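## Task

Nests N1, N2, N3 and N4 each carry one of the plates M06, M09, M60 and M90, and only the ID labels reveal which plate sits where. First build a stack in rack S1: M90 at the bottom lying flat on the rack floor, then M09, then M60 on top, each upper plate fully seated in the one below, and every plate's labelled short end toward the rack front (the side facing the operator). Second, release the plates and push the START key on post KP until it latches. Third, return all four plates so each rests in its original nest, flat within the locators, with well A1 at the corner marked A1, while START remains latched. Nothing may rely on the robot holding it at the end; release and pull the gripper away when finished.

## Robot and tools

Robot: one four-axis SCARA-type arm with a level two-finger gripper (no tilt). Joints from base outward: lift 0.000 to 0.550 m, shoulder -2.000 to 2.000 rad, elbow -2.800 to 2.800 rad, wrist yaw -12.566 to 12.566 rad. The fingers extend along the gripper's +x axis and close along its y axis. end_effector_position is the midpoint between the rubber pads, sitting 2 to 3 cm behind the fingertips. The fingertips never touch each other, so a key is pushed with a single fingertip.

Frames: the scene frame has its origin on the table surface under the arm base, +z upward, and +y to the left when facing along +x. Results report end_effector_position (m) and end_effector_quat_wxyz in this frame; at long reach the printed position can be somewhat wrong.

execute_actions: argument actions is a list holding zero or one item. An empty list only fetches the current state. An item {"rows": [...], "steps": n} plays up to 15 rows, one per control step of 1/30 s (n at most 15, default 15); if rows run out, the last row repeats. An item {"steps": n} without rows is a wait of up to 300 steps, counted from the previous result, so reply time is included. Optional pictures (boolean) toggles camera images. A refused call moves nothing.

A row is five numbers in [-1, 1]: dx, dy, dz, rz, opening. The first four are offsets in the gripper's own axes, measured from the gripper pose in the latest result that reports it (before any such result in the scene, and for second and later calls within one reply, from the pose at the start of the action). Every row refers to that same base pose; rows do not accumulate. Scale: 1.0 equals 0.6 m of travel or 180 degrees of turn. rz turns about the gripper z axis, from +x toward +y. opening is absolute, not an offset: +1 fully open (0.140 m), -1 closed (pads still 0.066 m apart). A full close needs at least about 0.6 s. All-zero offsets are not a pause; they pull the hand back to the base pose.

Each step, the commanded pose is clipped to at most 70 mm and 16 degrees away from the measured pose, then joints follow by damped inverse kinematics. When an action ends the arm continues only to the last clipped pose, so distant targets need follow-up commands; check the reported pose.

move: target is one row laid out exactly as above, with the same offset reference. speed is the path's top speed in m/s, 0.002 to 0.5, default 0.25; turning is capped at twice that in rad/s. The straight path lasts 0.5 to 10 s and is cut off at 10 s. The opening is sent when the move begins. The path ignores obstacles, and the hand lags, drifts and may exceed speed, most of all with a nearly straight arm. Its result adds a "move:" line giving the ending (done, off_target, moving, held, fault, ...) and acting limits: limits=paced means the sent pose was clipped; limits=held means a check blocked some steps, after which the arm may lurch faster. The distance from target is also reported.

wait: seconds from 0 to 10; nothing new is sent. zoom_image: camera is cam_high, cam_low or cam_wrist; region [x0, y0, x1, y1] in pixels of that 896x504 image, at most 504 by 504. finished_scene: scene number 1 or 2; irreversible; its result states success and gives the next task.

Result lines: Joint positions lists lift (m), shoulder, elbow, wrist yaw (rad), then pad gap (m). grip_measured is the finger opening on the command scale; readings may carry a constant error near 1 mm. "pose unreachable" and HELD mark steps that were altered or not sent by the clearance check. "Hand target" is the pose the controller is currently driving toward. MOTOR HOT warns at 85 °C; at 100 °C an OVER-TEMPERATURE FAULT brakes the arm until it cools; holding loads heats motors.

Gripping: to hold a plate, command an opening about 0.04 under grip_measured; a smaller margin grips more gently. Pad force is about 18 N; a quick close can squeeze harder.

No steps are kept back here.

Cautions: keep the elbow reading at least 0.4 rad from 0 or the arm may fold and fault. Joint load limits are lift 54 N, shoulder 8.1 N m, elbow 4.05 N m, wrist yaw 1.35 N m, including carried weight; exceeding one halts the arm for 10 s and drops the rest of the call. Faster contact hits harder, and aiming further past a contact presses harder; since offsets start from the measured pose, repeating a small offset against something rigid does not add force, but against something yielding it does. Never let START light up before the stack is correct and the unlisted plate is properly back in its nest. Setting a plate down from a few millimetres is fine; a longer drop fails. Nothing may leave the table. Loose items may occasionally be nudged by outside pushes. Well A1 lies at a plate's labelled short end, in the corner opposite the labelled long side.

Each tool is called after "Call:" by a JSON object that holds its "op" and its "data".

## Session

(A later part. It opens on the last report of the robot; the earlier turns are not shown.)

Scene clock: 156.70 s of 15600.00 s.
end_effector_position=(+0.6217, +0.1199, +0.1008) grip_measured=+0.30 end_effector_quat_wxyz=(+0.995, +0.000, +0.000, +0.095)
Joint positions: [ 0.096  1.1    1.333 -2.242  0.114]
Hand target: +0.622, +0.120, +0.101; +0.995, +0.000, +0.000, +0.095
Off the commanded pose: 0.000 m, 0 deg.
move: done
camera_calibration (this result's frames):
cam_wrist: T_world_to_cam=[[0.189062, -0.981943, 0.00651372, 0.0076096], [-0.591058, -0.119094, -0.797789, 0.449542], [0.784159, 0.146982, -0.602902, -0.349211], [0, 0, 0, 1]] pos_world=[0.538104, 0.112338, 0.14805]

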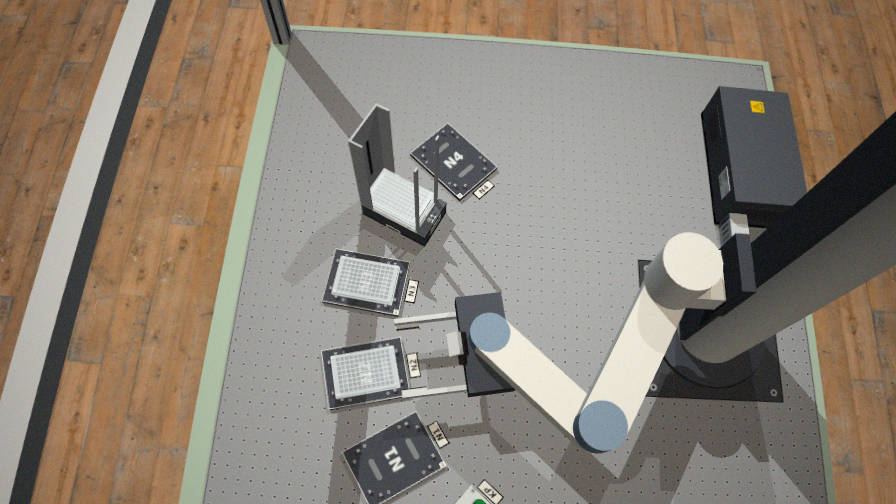

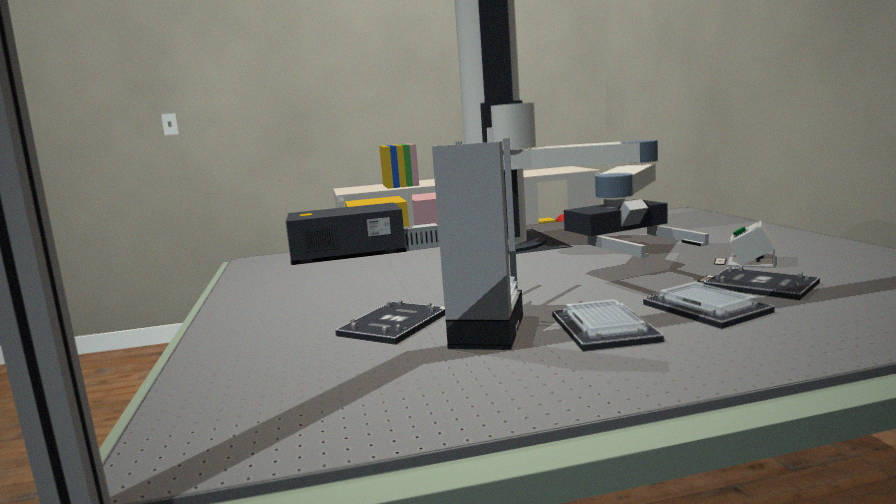

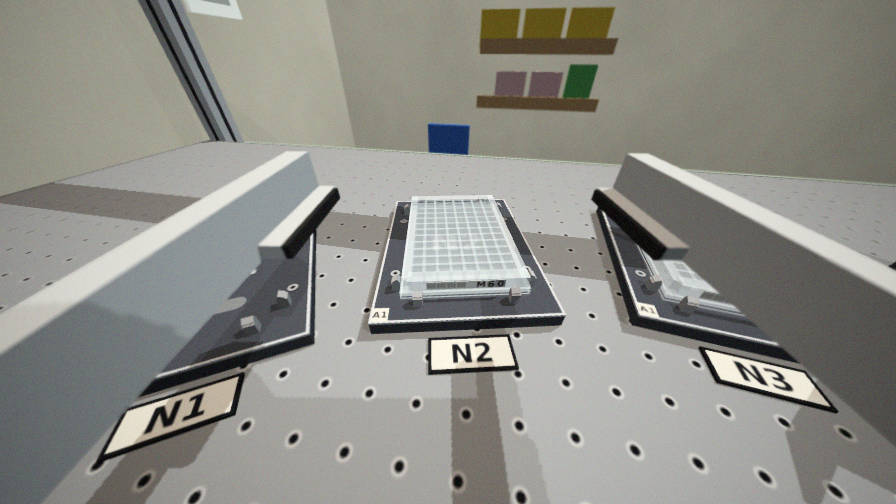

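Call:
{"op": "move", "data": {"target": [0.161,-0.001,-0.08,0.0135,0.3], "speed": 0.15}}

Call:
{"op": "move", "data": {"target": [0,0,-0.0375,0,0.3], "speed": 0.04}}

Scene clock: 161.00 s of 15600.00 s.
end_effector_position=(+0.7167, +0.1376, +0.0528) grip_measured=+0.30 end_effector_quat_wxyz=(+0.993, +0.000, +0.000, +0.117)
Joint positions: [ 0.048  0.833  1.869 -2.469  0.114]
Hand target: +0.717, +0.138, +0.053; +0.993, +0.000, +0.000, +0.117
Off the commanded pose: 0.000 m, 0 deg.
After step 90, 0.23 s passed at rest.
move: done
camera_calibration (this result's frames):
cam_wrist: T_world_to_cam=[[0.230578, -0.973032, 0.00651372, -0.0235867], [-0.58547, -0.144079, -0.797789, 0.468869], [0.777212, 0.180139, -0.602902, -0.454839], [0, 0, 0, 1]] pos_world=[0.633454, 0.126538, 0.0999884]

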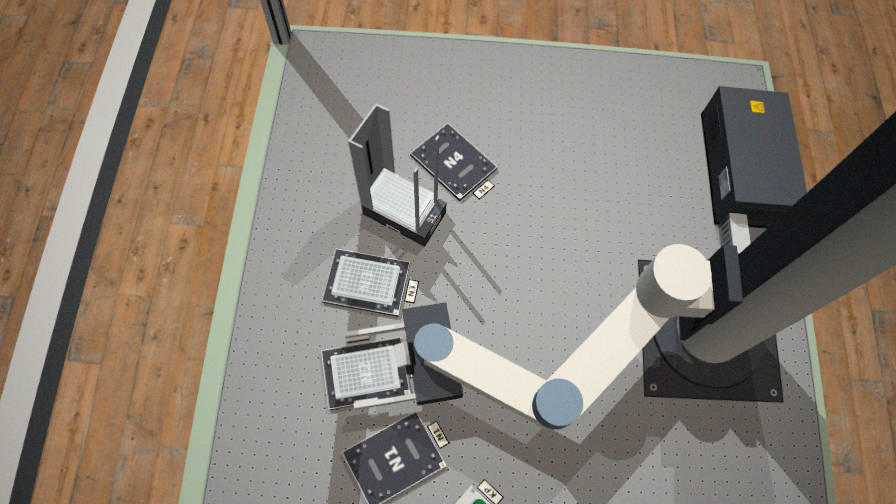

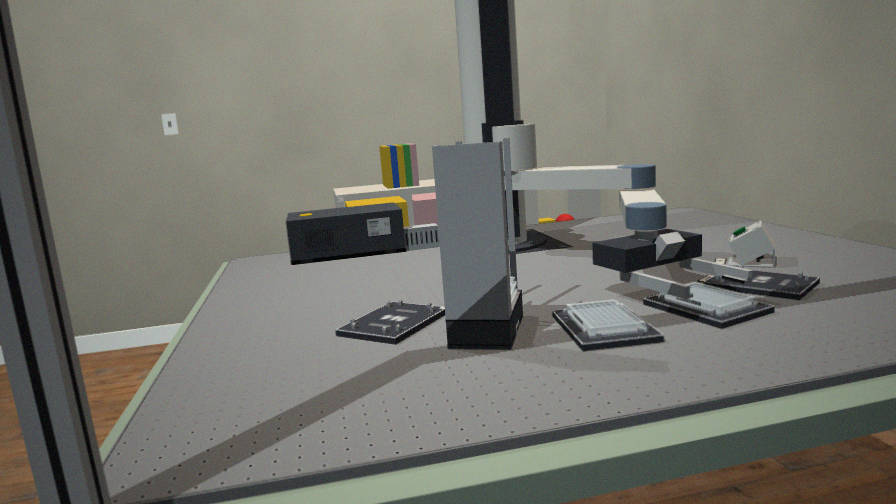

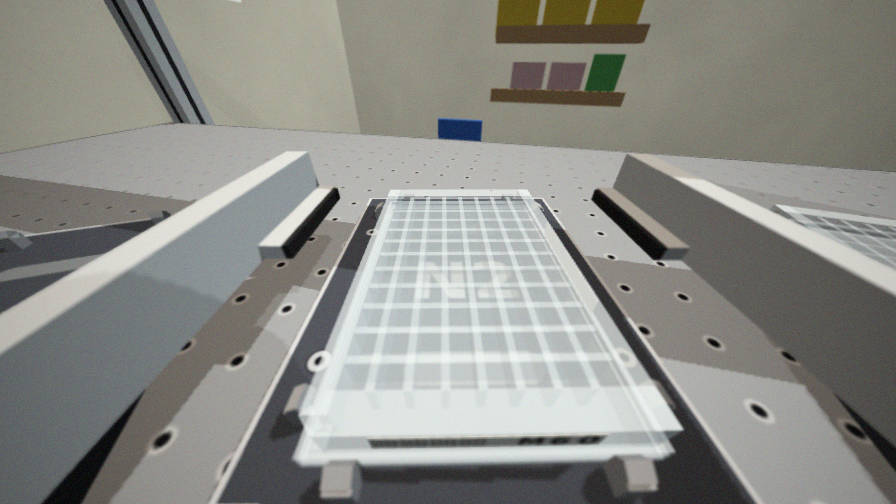

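Scene clock: 161.80 s of 15600.00 s.
end_effector_position=(+0.7167, +0.1376, +0.0302) grip_measured=+0.30 end_effector_quat_wxyz=(+0.993, +0.000, +0.000, +0.117)
Joint positions: [ 0.025  0.833  1.869 -2.469  0.114]
Hand target: +0.717, +0.138, +0.030; +0.993, +0.000, +0.000, +0.117
Off the commanded pose: 0.000 m, 0 deg.
move: done
camera_calibration (this result's frames):
cam_wrist: T_world_to_cam=[[0.230558, -0.973037, 0.00651372, -0.0234326], [-0.585473, -0.144066, -0.797789, 0.450869], [0.777216, 0.180123, -0.602902, -0.468441], [0, 0, 0, 1]] pos_world=[0.633454, 0.126531, 0.0774267]

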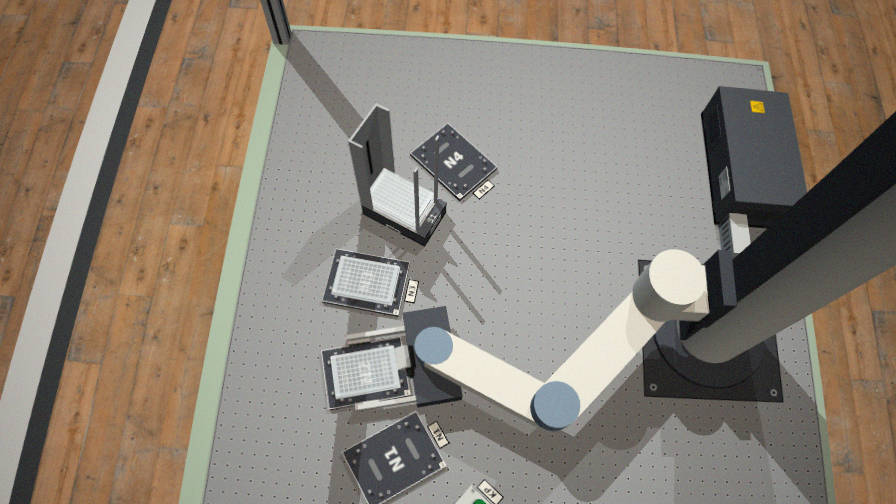

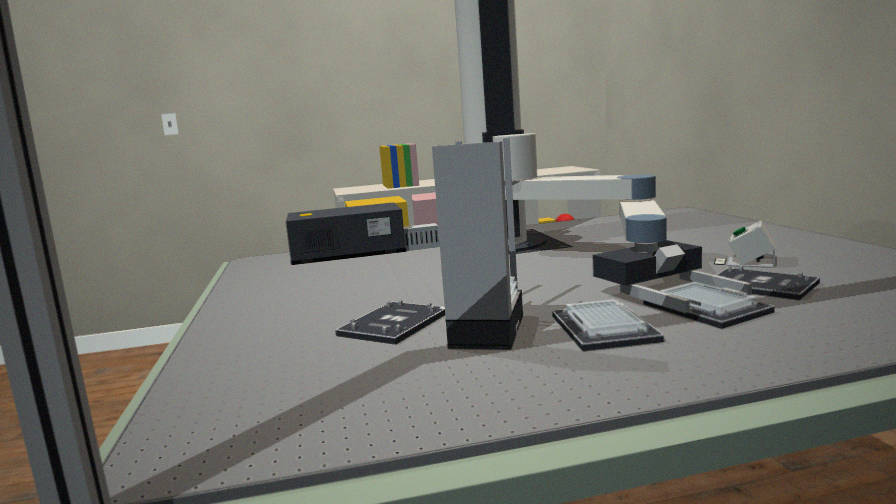

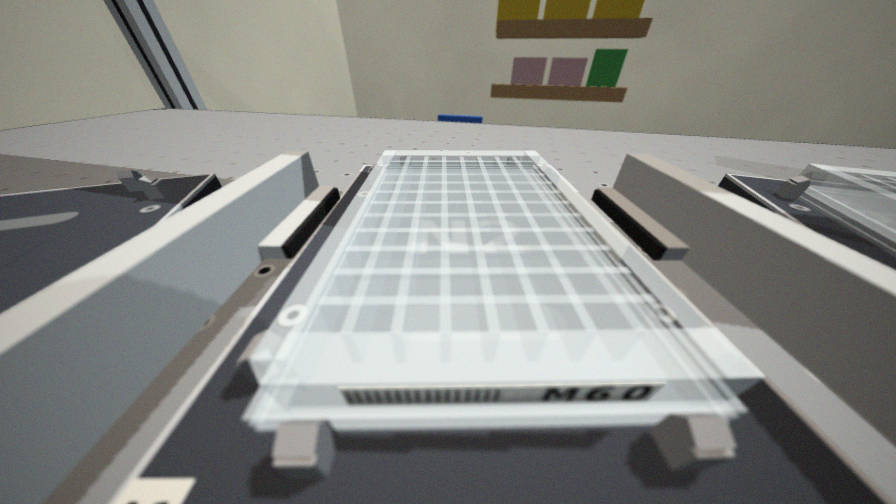

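Call:
{"op": "move", "data": {"target": [0,0.0013,0,0.0045,0.3], "speed": 0.02}}

Scene clock: 165.53 s of 15600.00 s.
end_effector_position=(+0.7165, +0.1385, +0.0302) grip_measured=+0.30 end_effector_quat_wxyz=(+0.992, +0.000, +0.000, +0.124)
Joint positions: [ 0.025  0.831  1.869 -2.452  0.114]
Hand target: +0.717, +0.138, +0.030; +0.992, +0.000, +0.000, +0.124
Off the commanded pose: 0.000 m, 0 deg.
After step 90, 0.03 s passed at rest.
move: done
camera_calibration (this result's frames):
cam_wrist: T_world_to_cam=[[0.244282, -0.969682, 0.00651372, -0.0328788], [-0.583379, -0.152324, -0.797789, 0.45052], [0.774594, 0.191086, -0.602902, -0.46808], [0, 0, 0, 1]] pos_world=[0.633427, 0.126186, 0.0774278]

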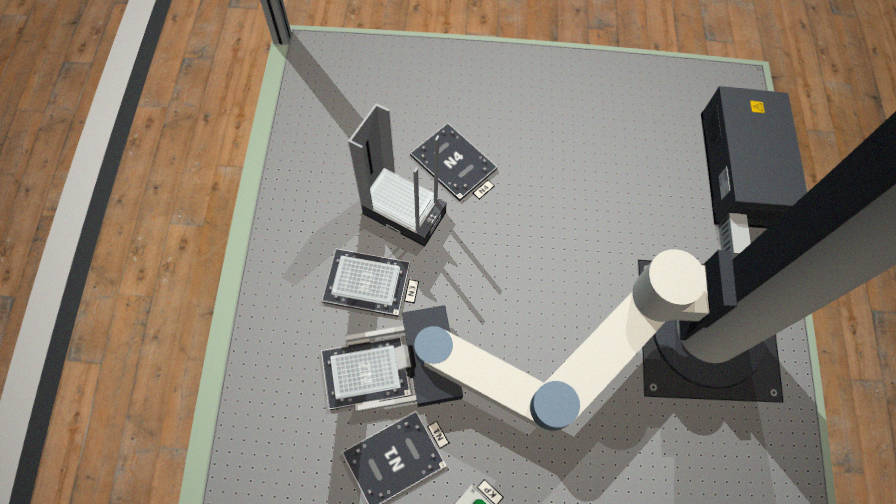

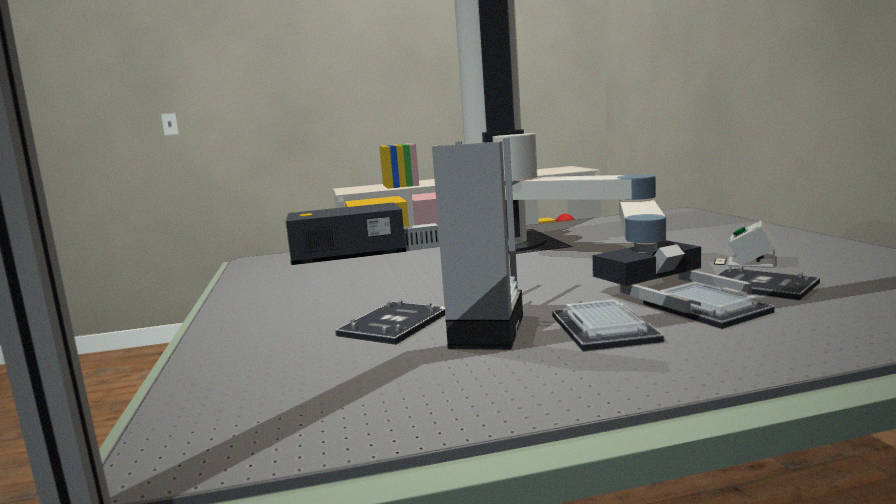

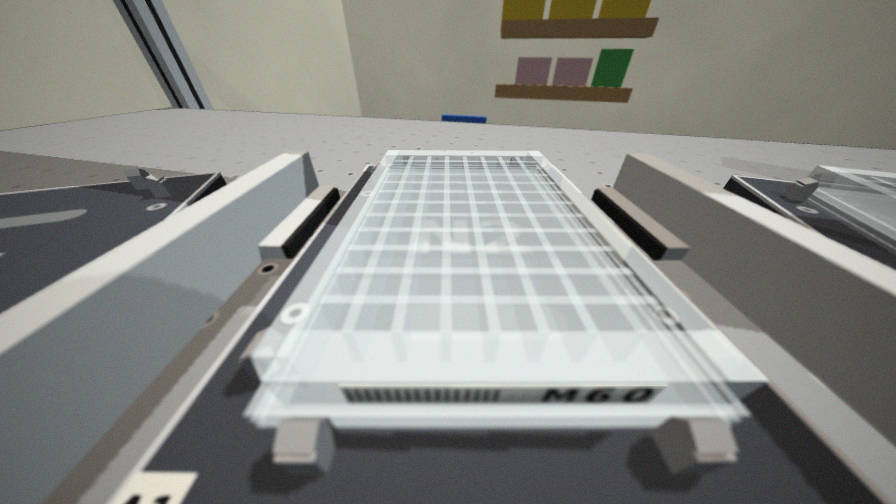

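Call:
{"op": "execute_actions", "data": {"actions": [{"rows":[[0,0,0,0,-0.4],[0,0,0,0,-0.4],[0,0,0,0,-0.4],[0,0,0,0,-0.4],[0,0,0,0,-0.4],[0,0,0,0,-0.4],[0,0,0,0,-0.4],[0,0,0,0,-0.4],[0,0,0,0,-0.4],[0,0,0,0,-0.45],[0,0,0,0,-0.5],[0,0,0,0,-0.55]]}], "pictures": false}}

Call:
{"op": "move", "data": {"target": [0,0,0.5,0,-0.55], "speed": 0.2}}

Call:
{"op": "move", "data": {"target": [-0.2114,-0.5777,0,-0.222,-0.55], "speed": 0.25}}

Scene clock: 170.87 s of 15600.00 s.
end_effector_position=(+0.7165, +0.1384, +0.0302) grip_measured=-0.49 end_effector_quat_wxyz=(+0.992, +0.000, +0.000, +0.124)
Joint positions: [ 0.025  0.831  1.869 -2.452  0.085]
Hand target: +0.717, +0.138, +0.030; +0.992, +0.000, +0.000, +0.124
Off the commanded pose: 0.000 m, 0 deg.
Steps of this call (steps 1 to 90: nothing new was sent; then 1.83 s passed at rest; steps 91 to 105: all 15 steps of this action). Readings (end_effector_position):
91: (+0.7165, +0.1385, +0.0302)
92: (+0.7165, +0.1385, +0.0302)
94: (+0.7165, +0.1385, +0.0302)
98: (+0.7165, +0.1385, +0.0302)
105: the state above

Scene clock: 173.00 s of 15600.00 s.
end_effector_position=(+0.7165, +0.1384, +0.3303) grip_measured=-0.49 end_effector_quat_wxyz=(+0.992, +0.000, +0.000, +0.124)
Joint positions: [ 0.325  0.831  1.869 -2.452  0.085]
Hand target: +0.717, +0.138, +0.330; +0.992, +0.000, +0.000, +0.124
Off the commanded pose: 0.000 m, 0 deg.
move: done
camera_calibration (this result's frames):
cam_wrist: T_world_to_cam=[[0.244193, -0.969705, 0.00651372, -0.034781], [-0.583393, -0.15227, -0.797789, 0.689899], [0.774611, 0.191015, -0.602902, -0.287183], [0, 0, 0, 1]] pos_world=[0.63343, 0.12618, 0.377477]

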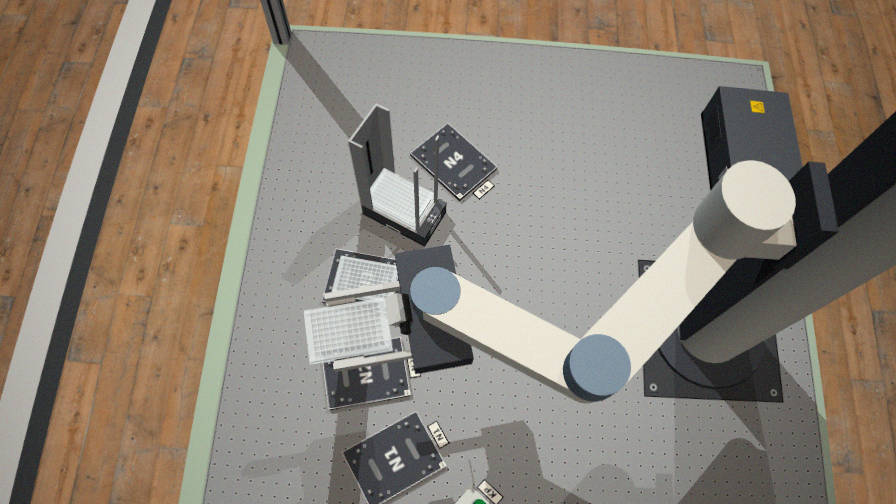

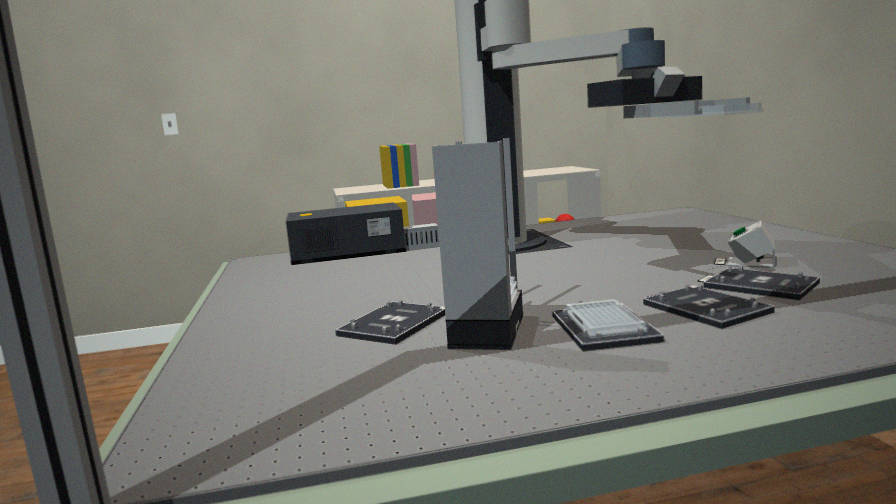

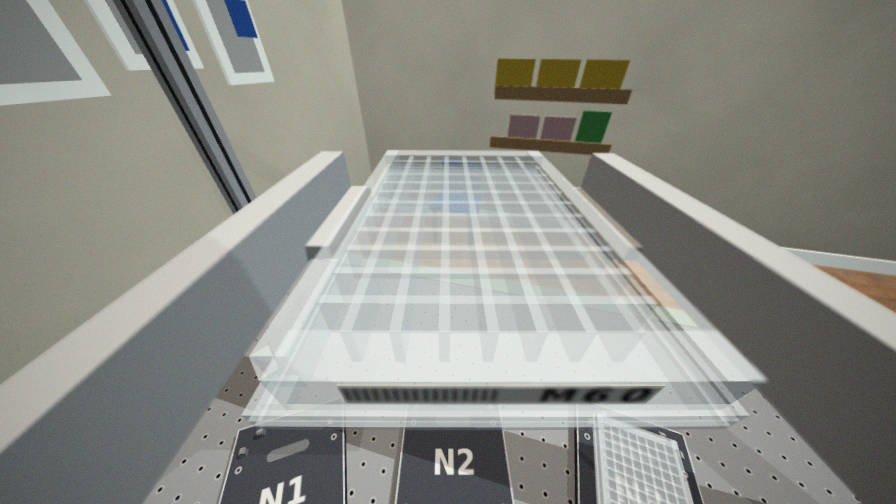

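Scene clock: 174.90 s of 15600.00 s.
end_effector_position=(+0.6786, -0.2288, +0.3303) grip_measured=-0.49 end_effector_quat_wxyz=(+0.975, +0.000, +0.000, -0.223)
Joint positions: [ 0.325  0.177  1.832 -2.459  0.085]
Hand target: +0.679, -0.229, +0.330; +0.975, +0.000, +0.000, -0.223
Off the commanded pose: 0.000 m, 0 deg.
move: done
camera_calibration (this result's frames):
cam_wrist: T_world_to_cam=[[-0.435746, -0.900046, 0.00651372, 0.0956525], [-0.544927, 0.258046, -0.797789, 0.679626], [0.716366, -0.351182, -0.602902, -0.272182], [0, 0, 0, 1]] pos_world=[0.607009, -0.184868, 0.377476]

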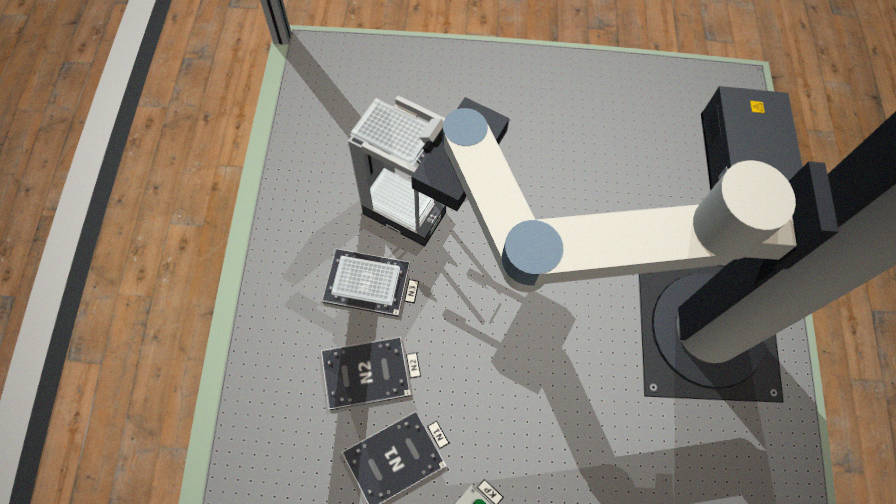

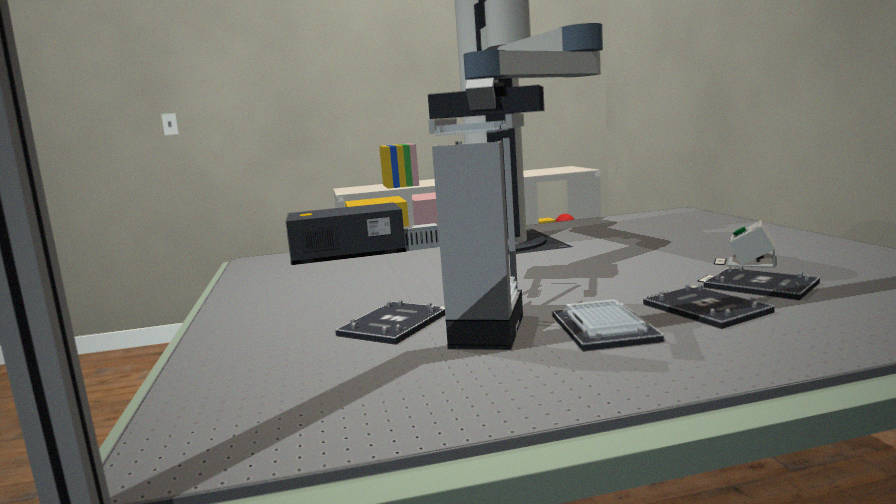

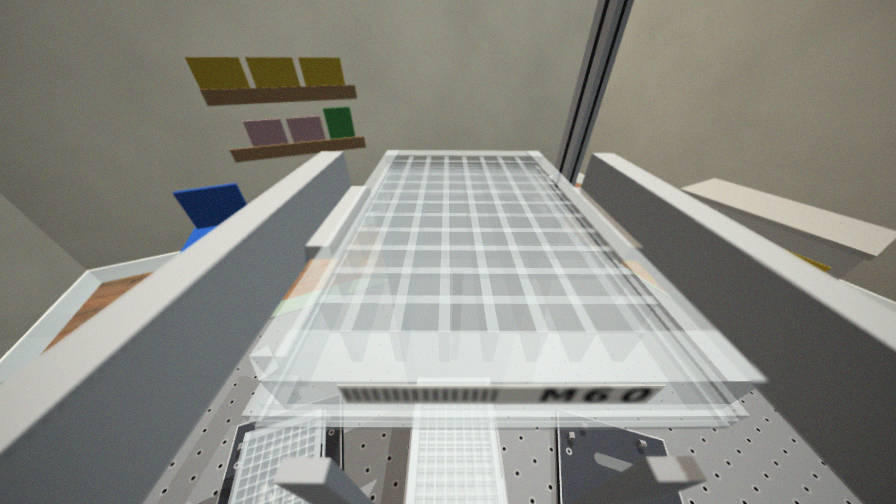

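Call:
{"op": "move", "data": {"target": [-0.0004,0,-0.0505,0,-0.55], "speed": 0.025}}

Call:
{"op": "move", "data": {"target": [0,0,-0.33,0,-0.55], "speed": 0.15}}

Call:
{"op": "move", "data": {"target": [0,0,-0.017,0,-0.55], "speed": 0.006}}

Scene clock: 179.97 s of 15600.00 s.
end_effector_position=(+0.6783, -0.2288, +0.2999) grip_measured=-0.49 end_effector_quat_wxyz=(+0.975, +0.000, +0.000, -0.223)
Joint positions: [ 0.295  0.178  1.831 -2.458  0.085]
Hand target: +0.678, -0.229, +0.300; +0.975, +0.000, +0.000, -0.223
Off the commanded pose: 0.000 m, 0 deg.
After step 90, 0.63 s passed at rest.
move: done
camera_calibration (this result's frames):
cam_wrist: T_world_to_cam=[[-0.435997, -0.899925, 0.00651372, 0.0959574], [-0.544855, 0.258198, -0.797789, 0.655248], [0.716268, -0.351383, -0.602902, -0.290298], [0, 0, 0, 1]] pos_world=[0.606783, -0.184835, 0.347103]

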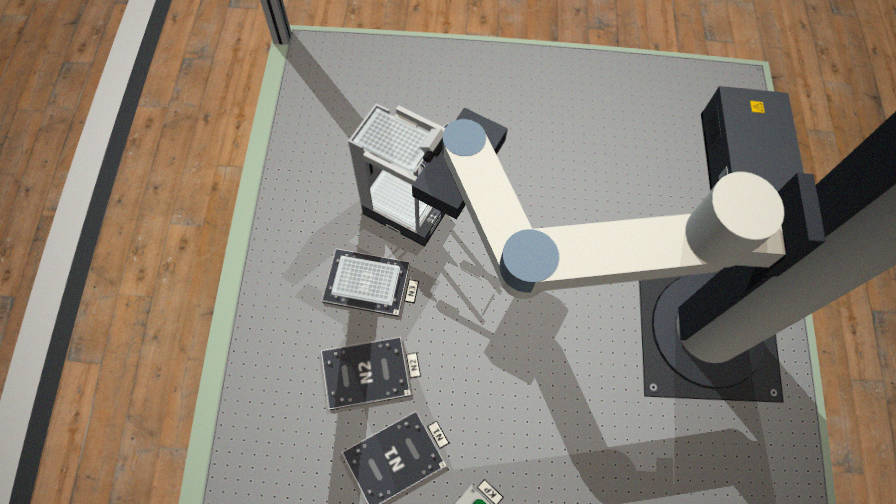

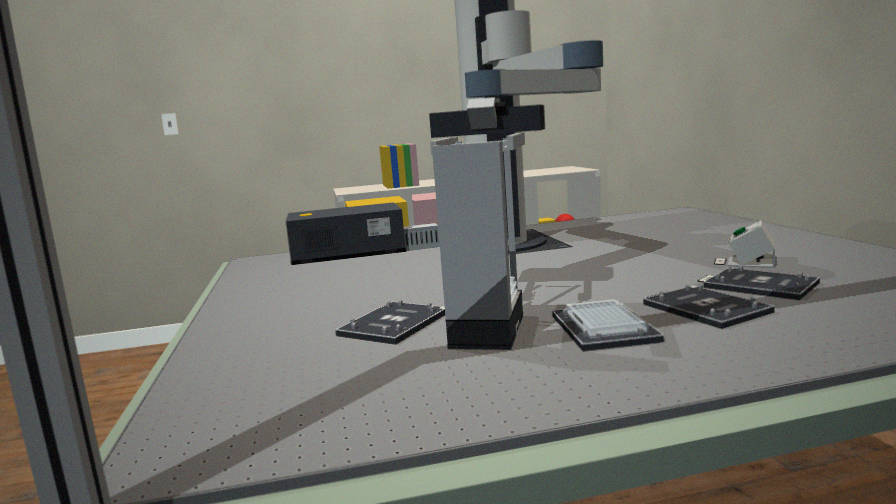

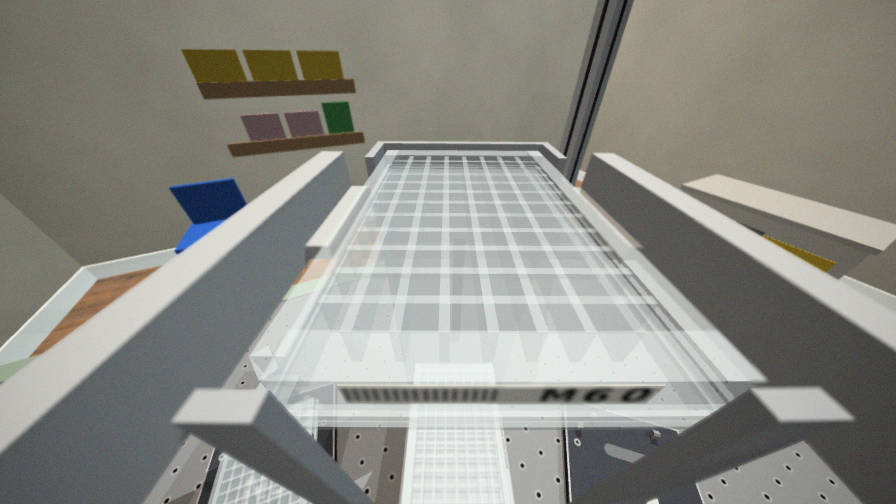

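Scene clock: 181.63 s of 15600.00 s.
end_effector_position=(+0.6783, -0.2288, +0.1018) grip_measured=-0.49 end_effector_quat_wxyz=(+0.975, +0.000, +0.000, -0.223)
Joint positions: [ 0.097  0.178  1.831 -2.458  0.085]
Hand target: +0.678, -0.229, +0.102; +0.975, +0.000, +0.000, -0.223
Off the commanded pose: 0.000 m, 0 deg.
move: done
camera_calibration (this result's frames):
cam_wrist: T_world_to_cam=[[-0.436037, -0.899905, 0.00651372, 0.0972634], [-0.544844, 0.258222, -0.797789, 0.497221], [0.716252, -0.351414, -0.602902, -0.40971], [0, 0, 0, 1]] pos_world=[0.606774, -0.184844, 0.149029]

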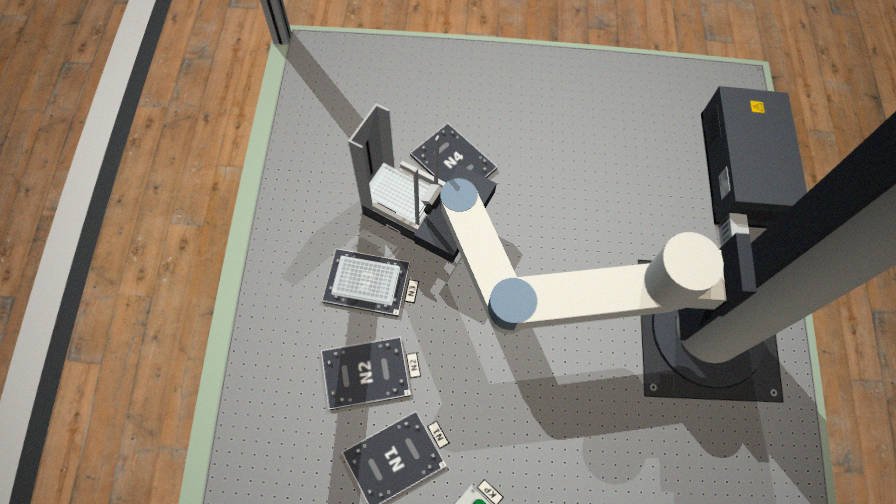

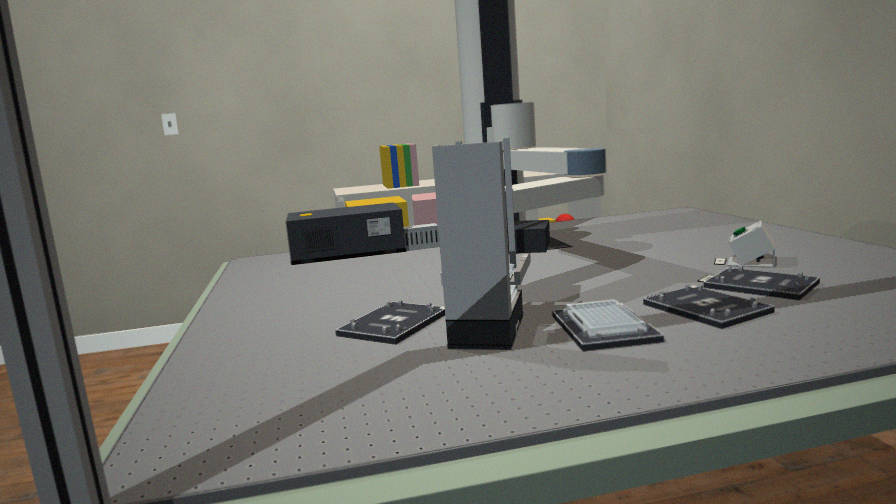

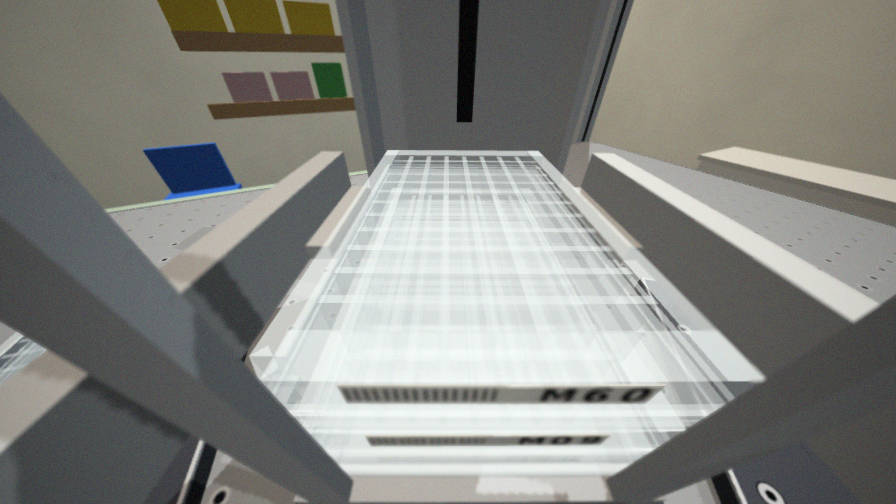

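Scene clock: 183.57 s of 15600.00 s.
end_effector_position=(+0.6783, -0.2288, +0.0925) grip_measured=-0.49 end_effector_quat_wxyz=(+0.975, +0.000, +0.000, -0.223)
Joint positions: [ 0.088  0.178  1.83  -2.458  0.085]
Hand target: +0.678, -0.229, +0.092; +0.975, +0.000, +0.000, -0.223
Off the commanded pose: 0.001 m, 0 deg.
move: done
camera_calibration (this result's frames):
cam_wrist: T_world_to_cam=[[-0.435969, -0.899938, 0.00651372, 0.0972765], [-0.544863, 0.258181, -0.797789, 0.489815], [0.716279, -0.35136, -0.602902, -0.415297], [0, 0, 0, 1]] pos_world=[0.60676, -0.184837, 0.139752]

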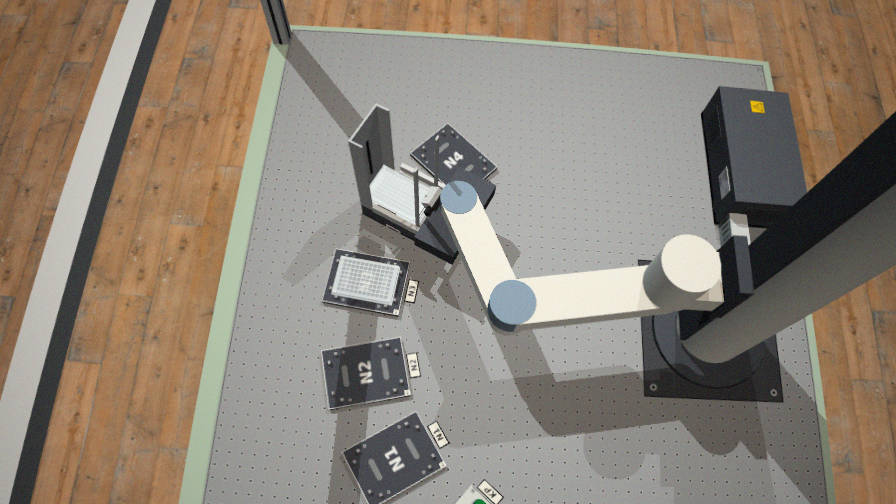

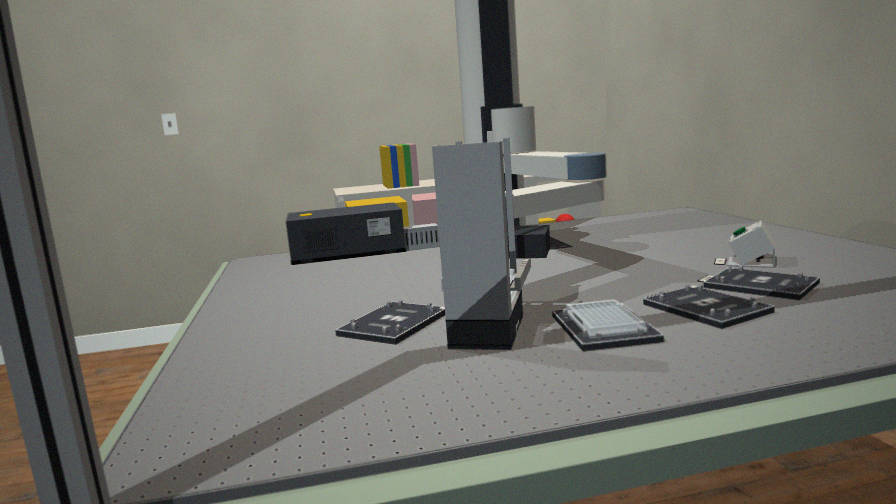

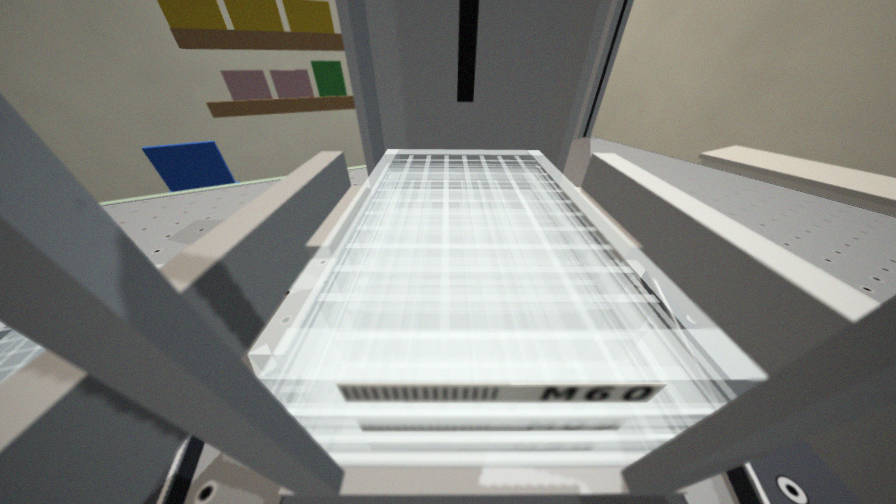

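Call:
{"op": "execute_actions", "data": {"actions": [{"rows":[[0,0,0.001,0,0.3]]}], "pictures": false}}

Call:
{"op": "move", "data": {"target": [-0.25,0,0,0,0.3], "speed": 0.2}}

Call:
{"op": "move", "data": {"target": [-0.01,0.245,0.013,0.088,0.3], "speed": 0.2}}

Call:
{"op": "zoom_image", "data": {"camera": "cam_wrist", "region": [340,170,590,320]}}

Scene clock: 188.37 s of 15600.00 s.
end_effector_position=(+0.6783, -0.2288, +0.0932) grip_measured=+0.30 end_effector_quat_wxyz=(+0.975, +0.000, +0.000, -0.223)
Joint positions: [ 0.088  0.178  1.83  -2.458  0.114]
Hand target: +0.678, -0.229, +0.093; +0.975, +0.000, +0.000, -0.223
Off the commanded pose: 0.000 m, 0 deg.
Steps of this call (steps 1 to 90: nothing new was sent; then 1.30 s passed at rest; steps 91 to 105: all 15 steps of this action). Readings (end_effector_position):
91: (+0.6783, -0.2288, +0.0925)
92: (+0.6783, -0.2288, +0.0928)
94: (+0.6783, -0.2288, +0.0932)
98: (+0.6783, -0.2288, +0.0932)
105: the state above

Scene clock: 189.70 s of 15600.00 s.
end_effector_position=(+0.5432, -0.1636, +0.0932) grip_measured=+0.30 end_effector_quat_wxyz=(+0.975, +0.000, +0.000, -0.223)
Joint positions: [ 0.088  0.513  1.05  -2.013  0.114]
Hand target: +0.543, -0.164, +0.093; +0.975, +0.000, +0.000, -0.223
Off the commanded pose: 0.000 m, 0 deg.
move: done
camera_calibration (this result's frames):
cam_wrist: T_world_to_cam=[[-0.436128, -0.899861, 0.00651372, 0.0971768], [-0.544818, 0.258277, -0.797789, 0.399875], [0.716217, -0.351487, -0.602902, -0.295209], [0, 0, 0, 1]] pos_world=[0.471674, -0.119595, 0.140401]

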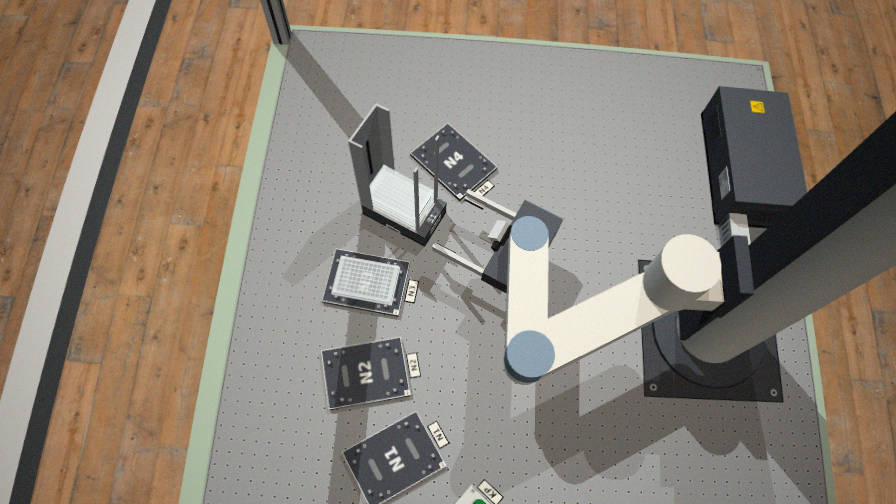

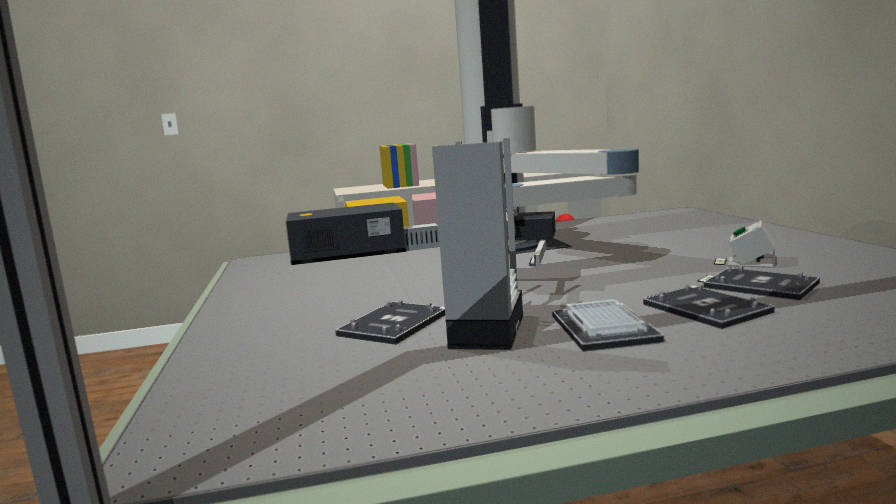

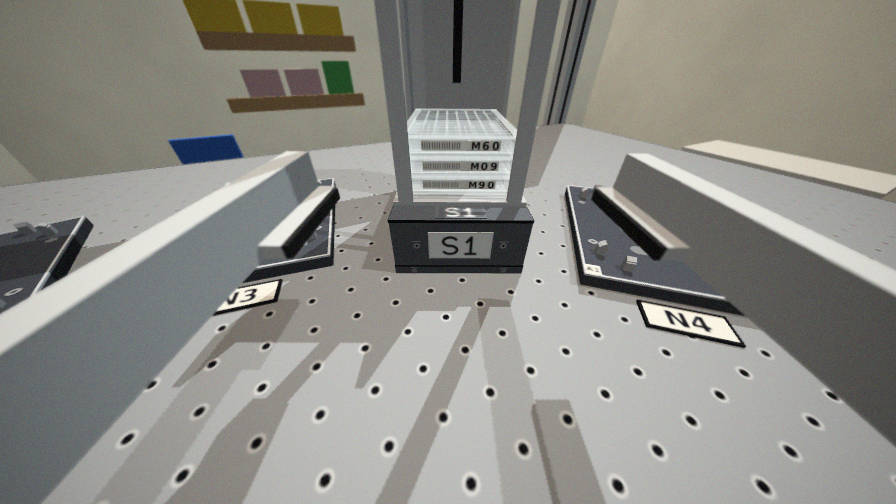

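Scene clock: 190.77 s of 15600.00 s.
end_effector_position=(+0.6018, -0.0284, +0.1010) grip_measured=+0.30 end_effector_quat_wxyz=(+0.996, +0.000, +0.000, -0.087)
Joint positions: [ 0.096  0.856  1.169 -2.198  0.114]
Hand target: +0.602, -0.029, +0.101; +0.996, +0.000, +0.000, -0.087
Off the commanded pose: 0.000 m, 0 deg.
move: done
camera_calibration (this result's frames):
cam_wrist: T_world_to_cam=[[-0.173394, -0.984831, 0.00651372, 0.0837651], [-0.594683, 0.0994259, -0.797789, 0.428582], [0.785039, -0.142205, -0.602902, -0.320444], [0, 0, 0, 1]] pos_world=[0.520956, -0.00568643, 0.148176]

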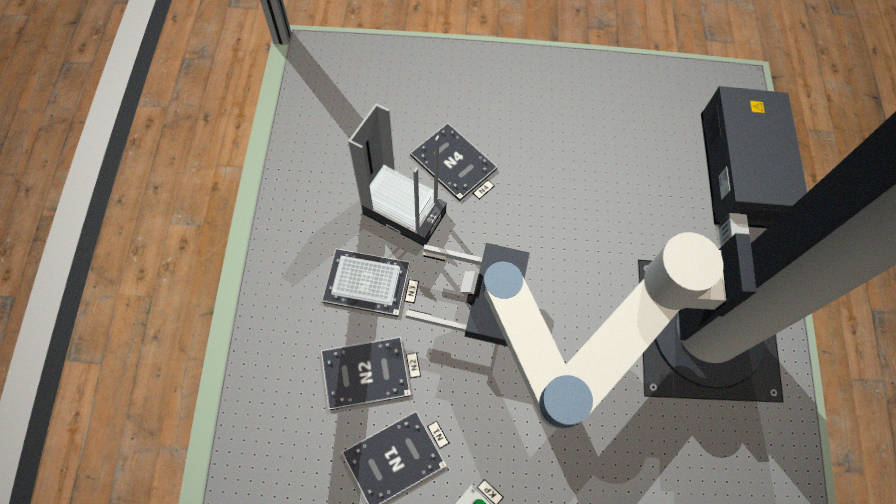

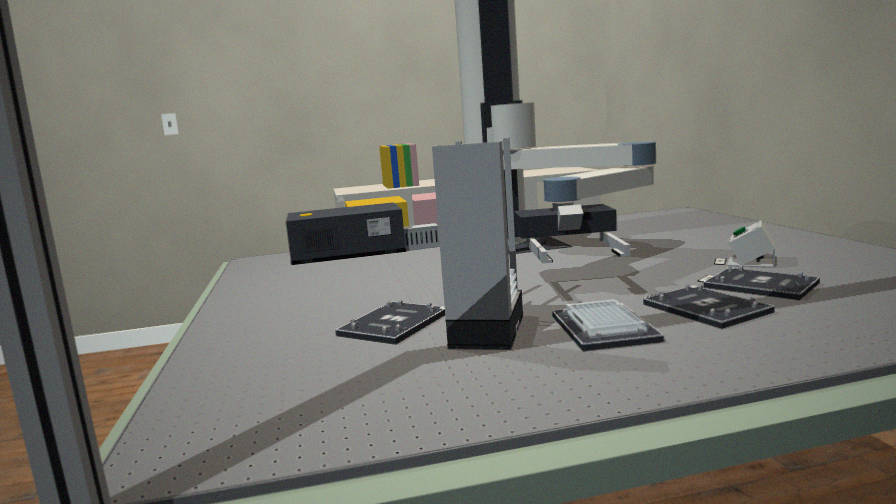

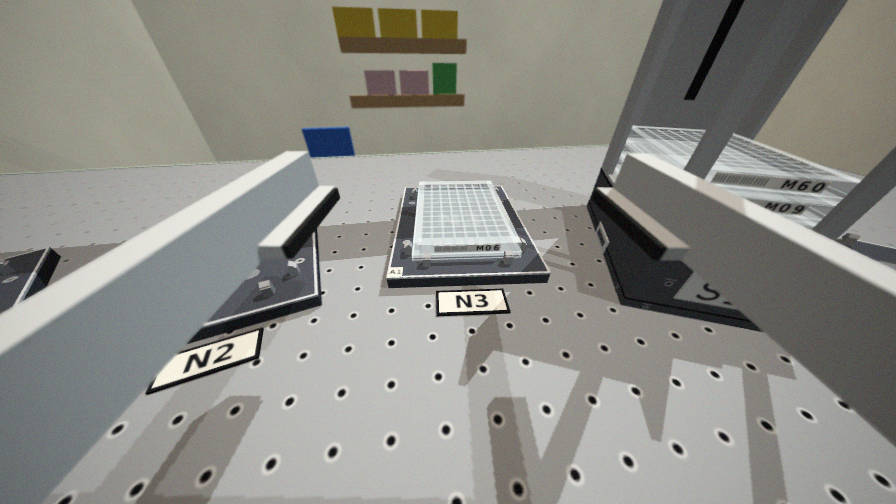

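Region (340, 170, 590, 320) of cam_wrist's 896x504 image, scaled by 2.016, with more detail than that image has; it fills the top 302 rows of this view, and the rest is white.

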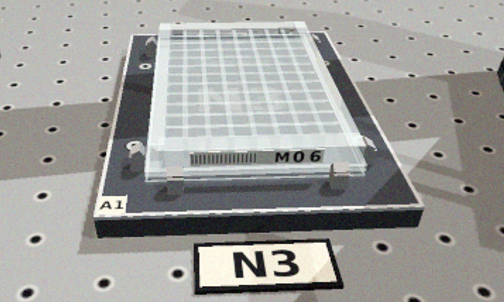

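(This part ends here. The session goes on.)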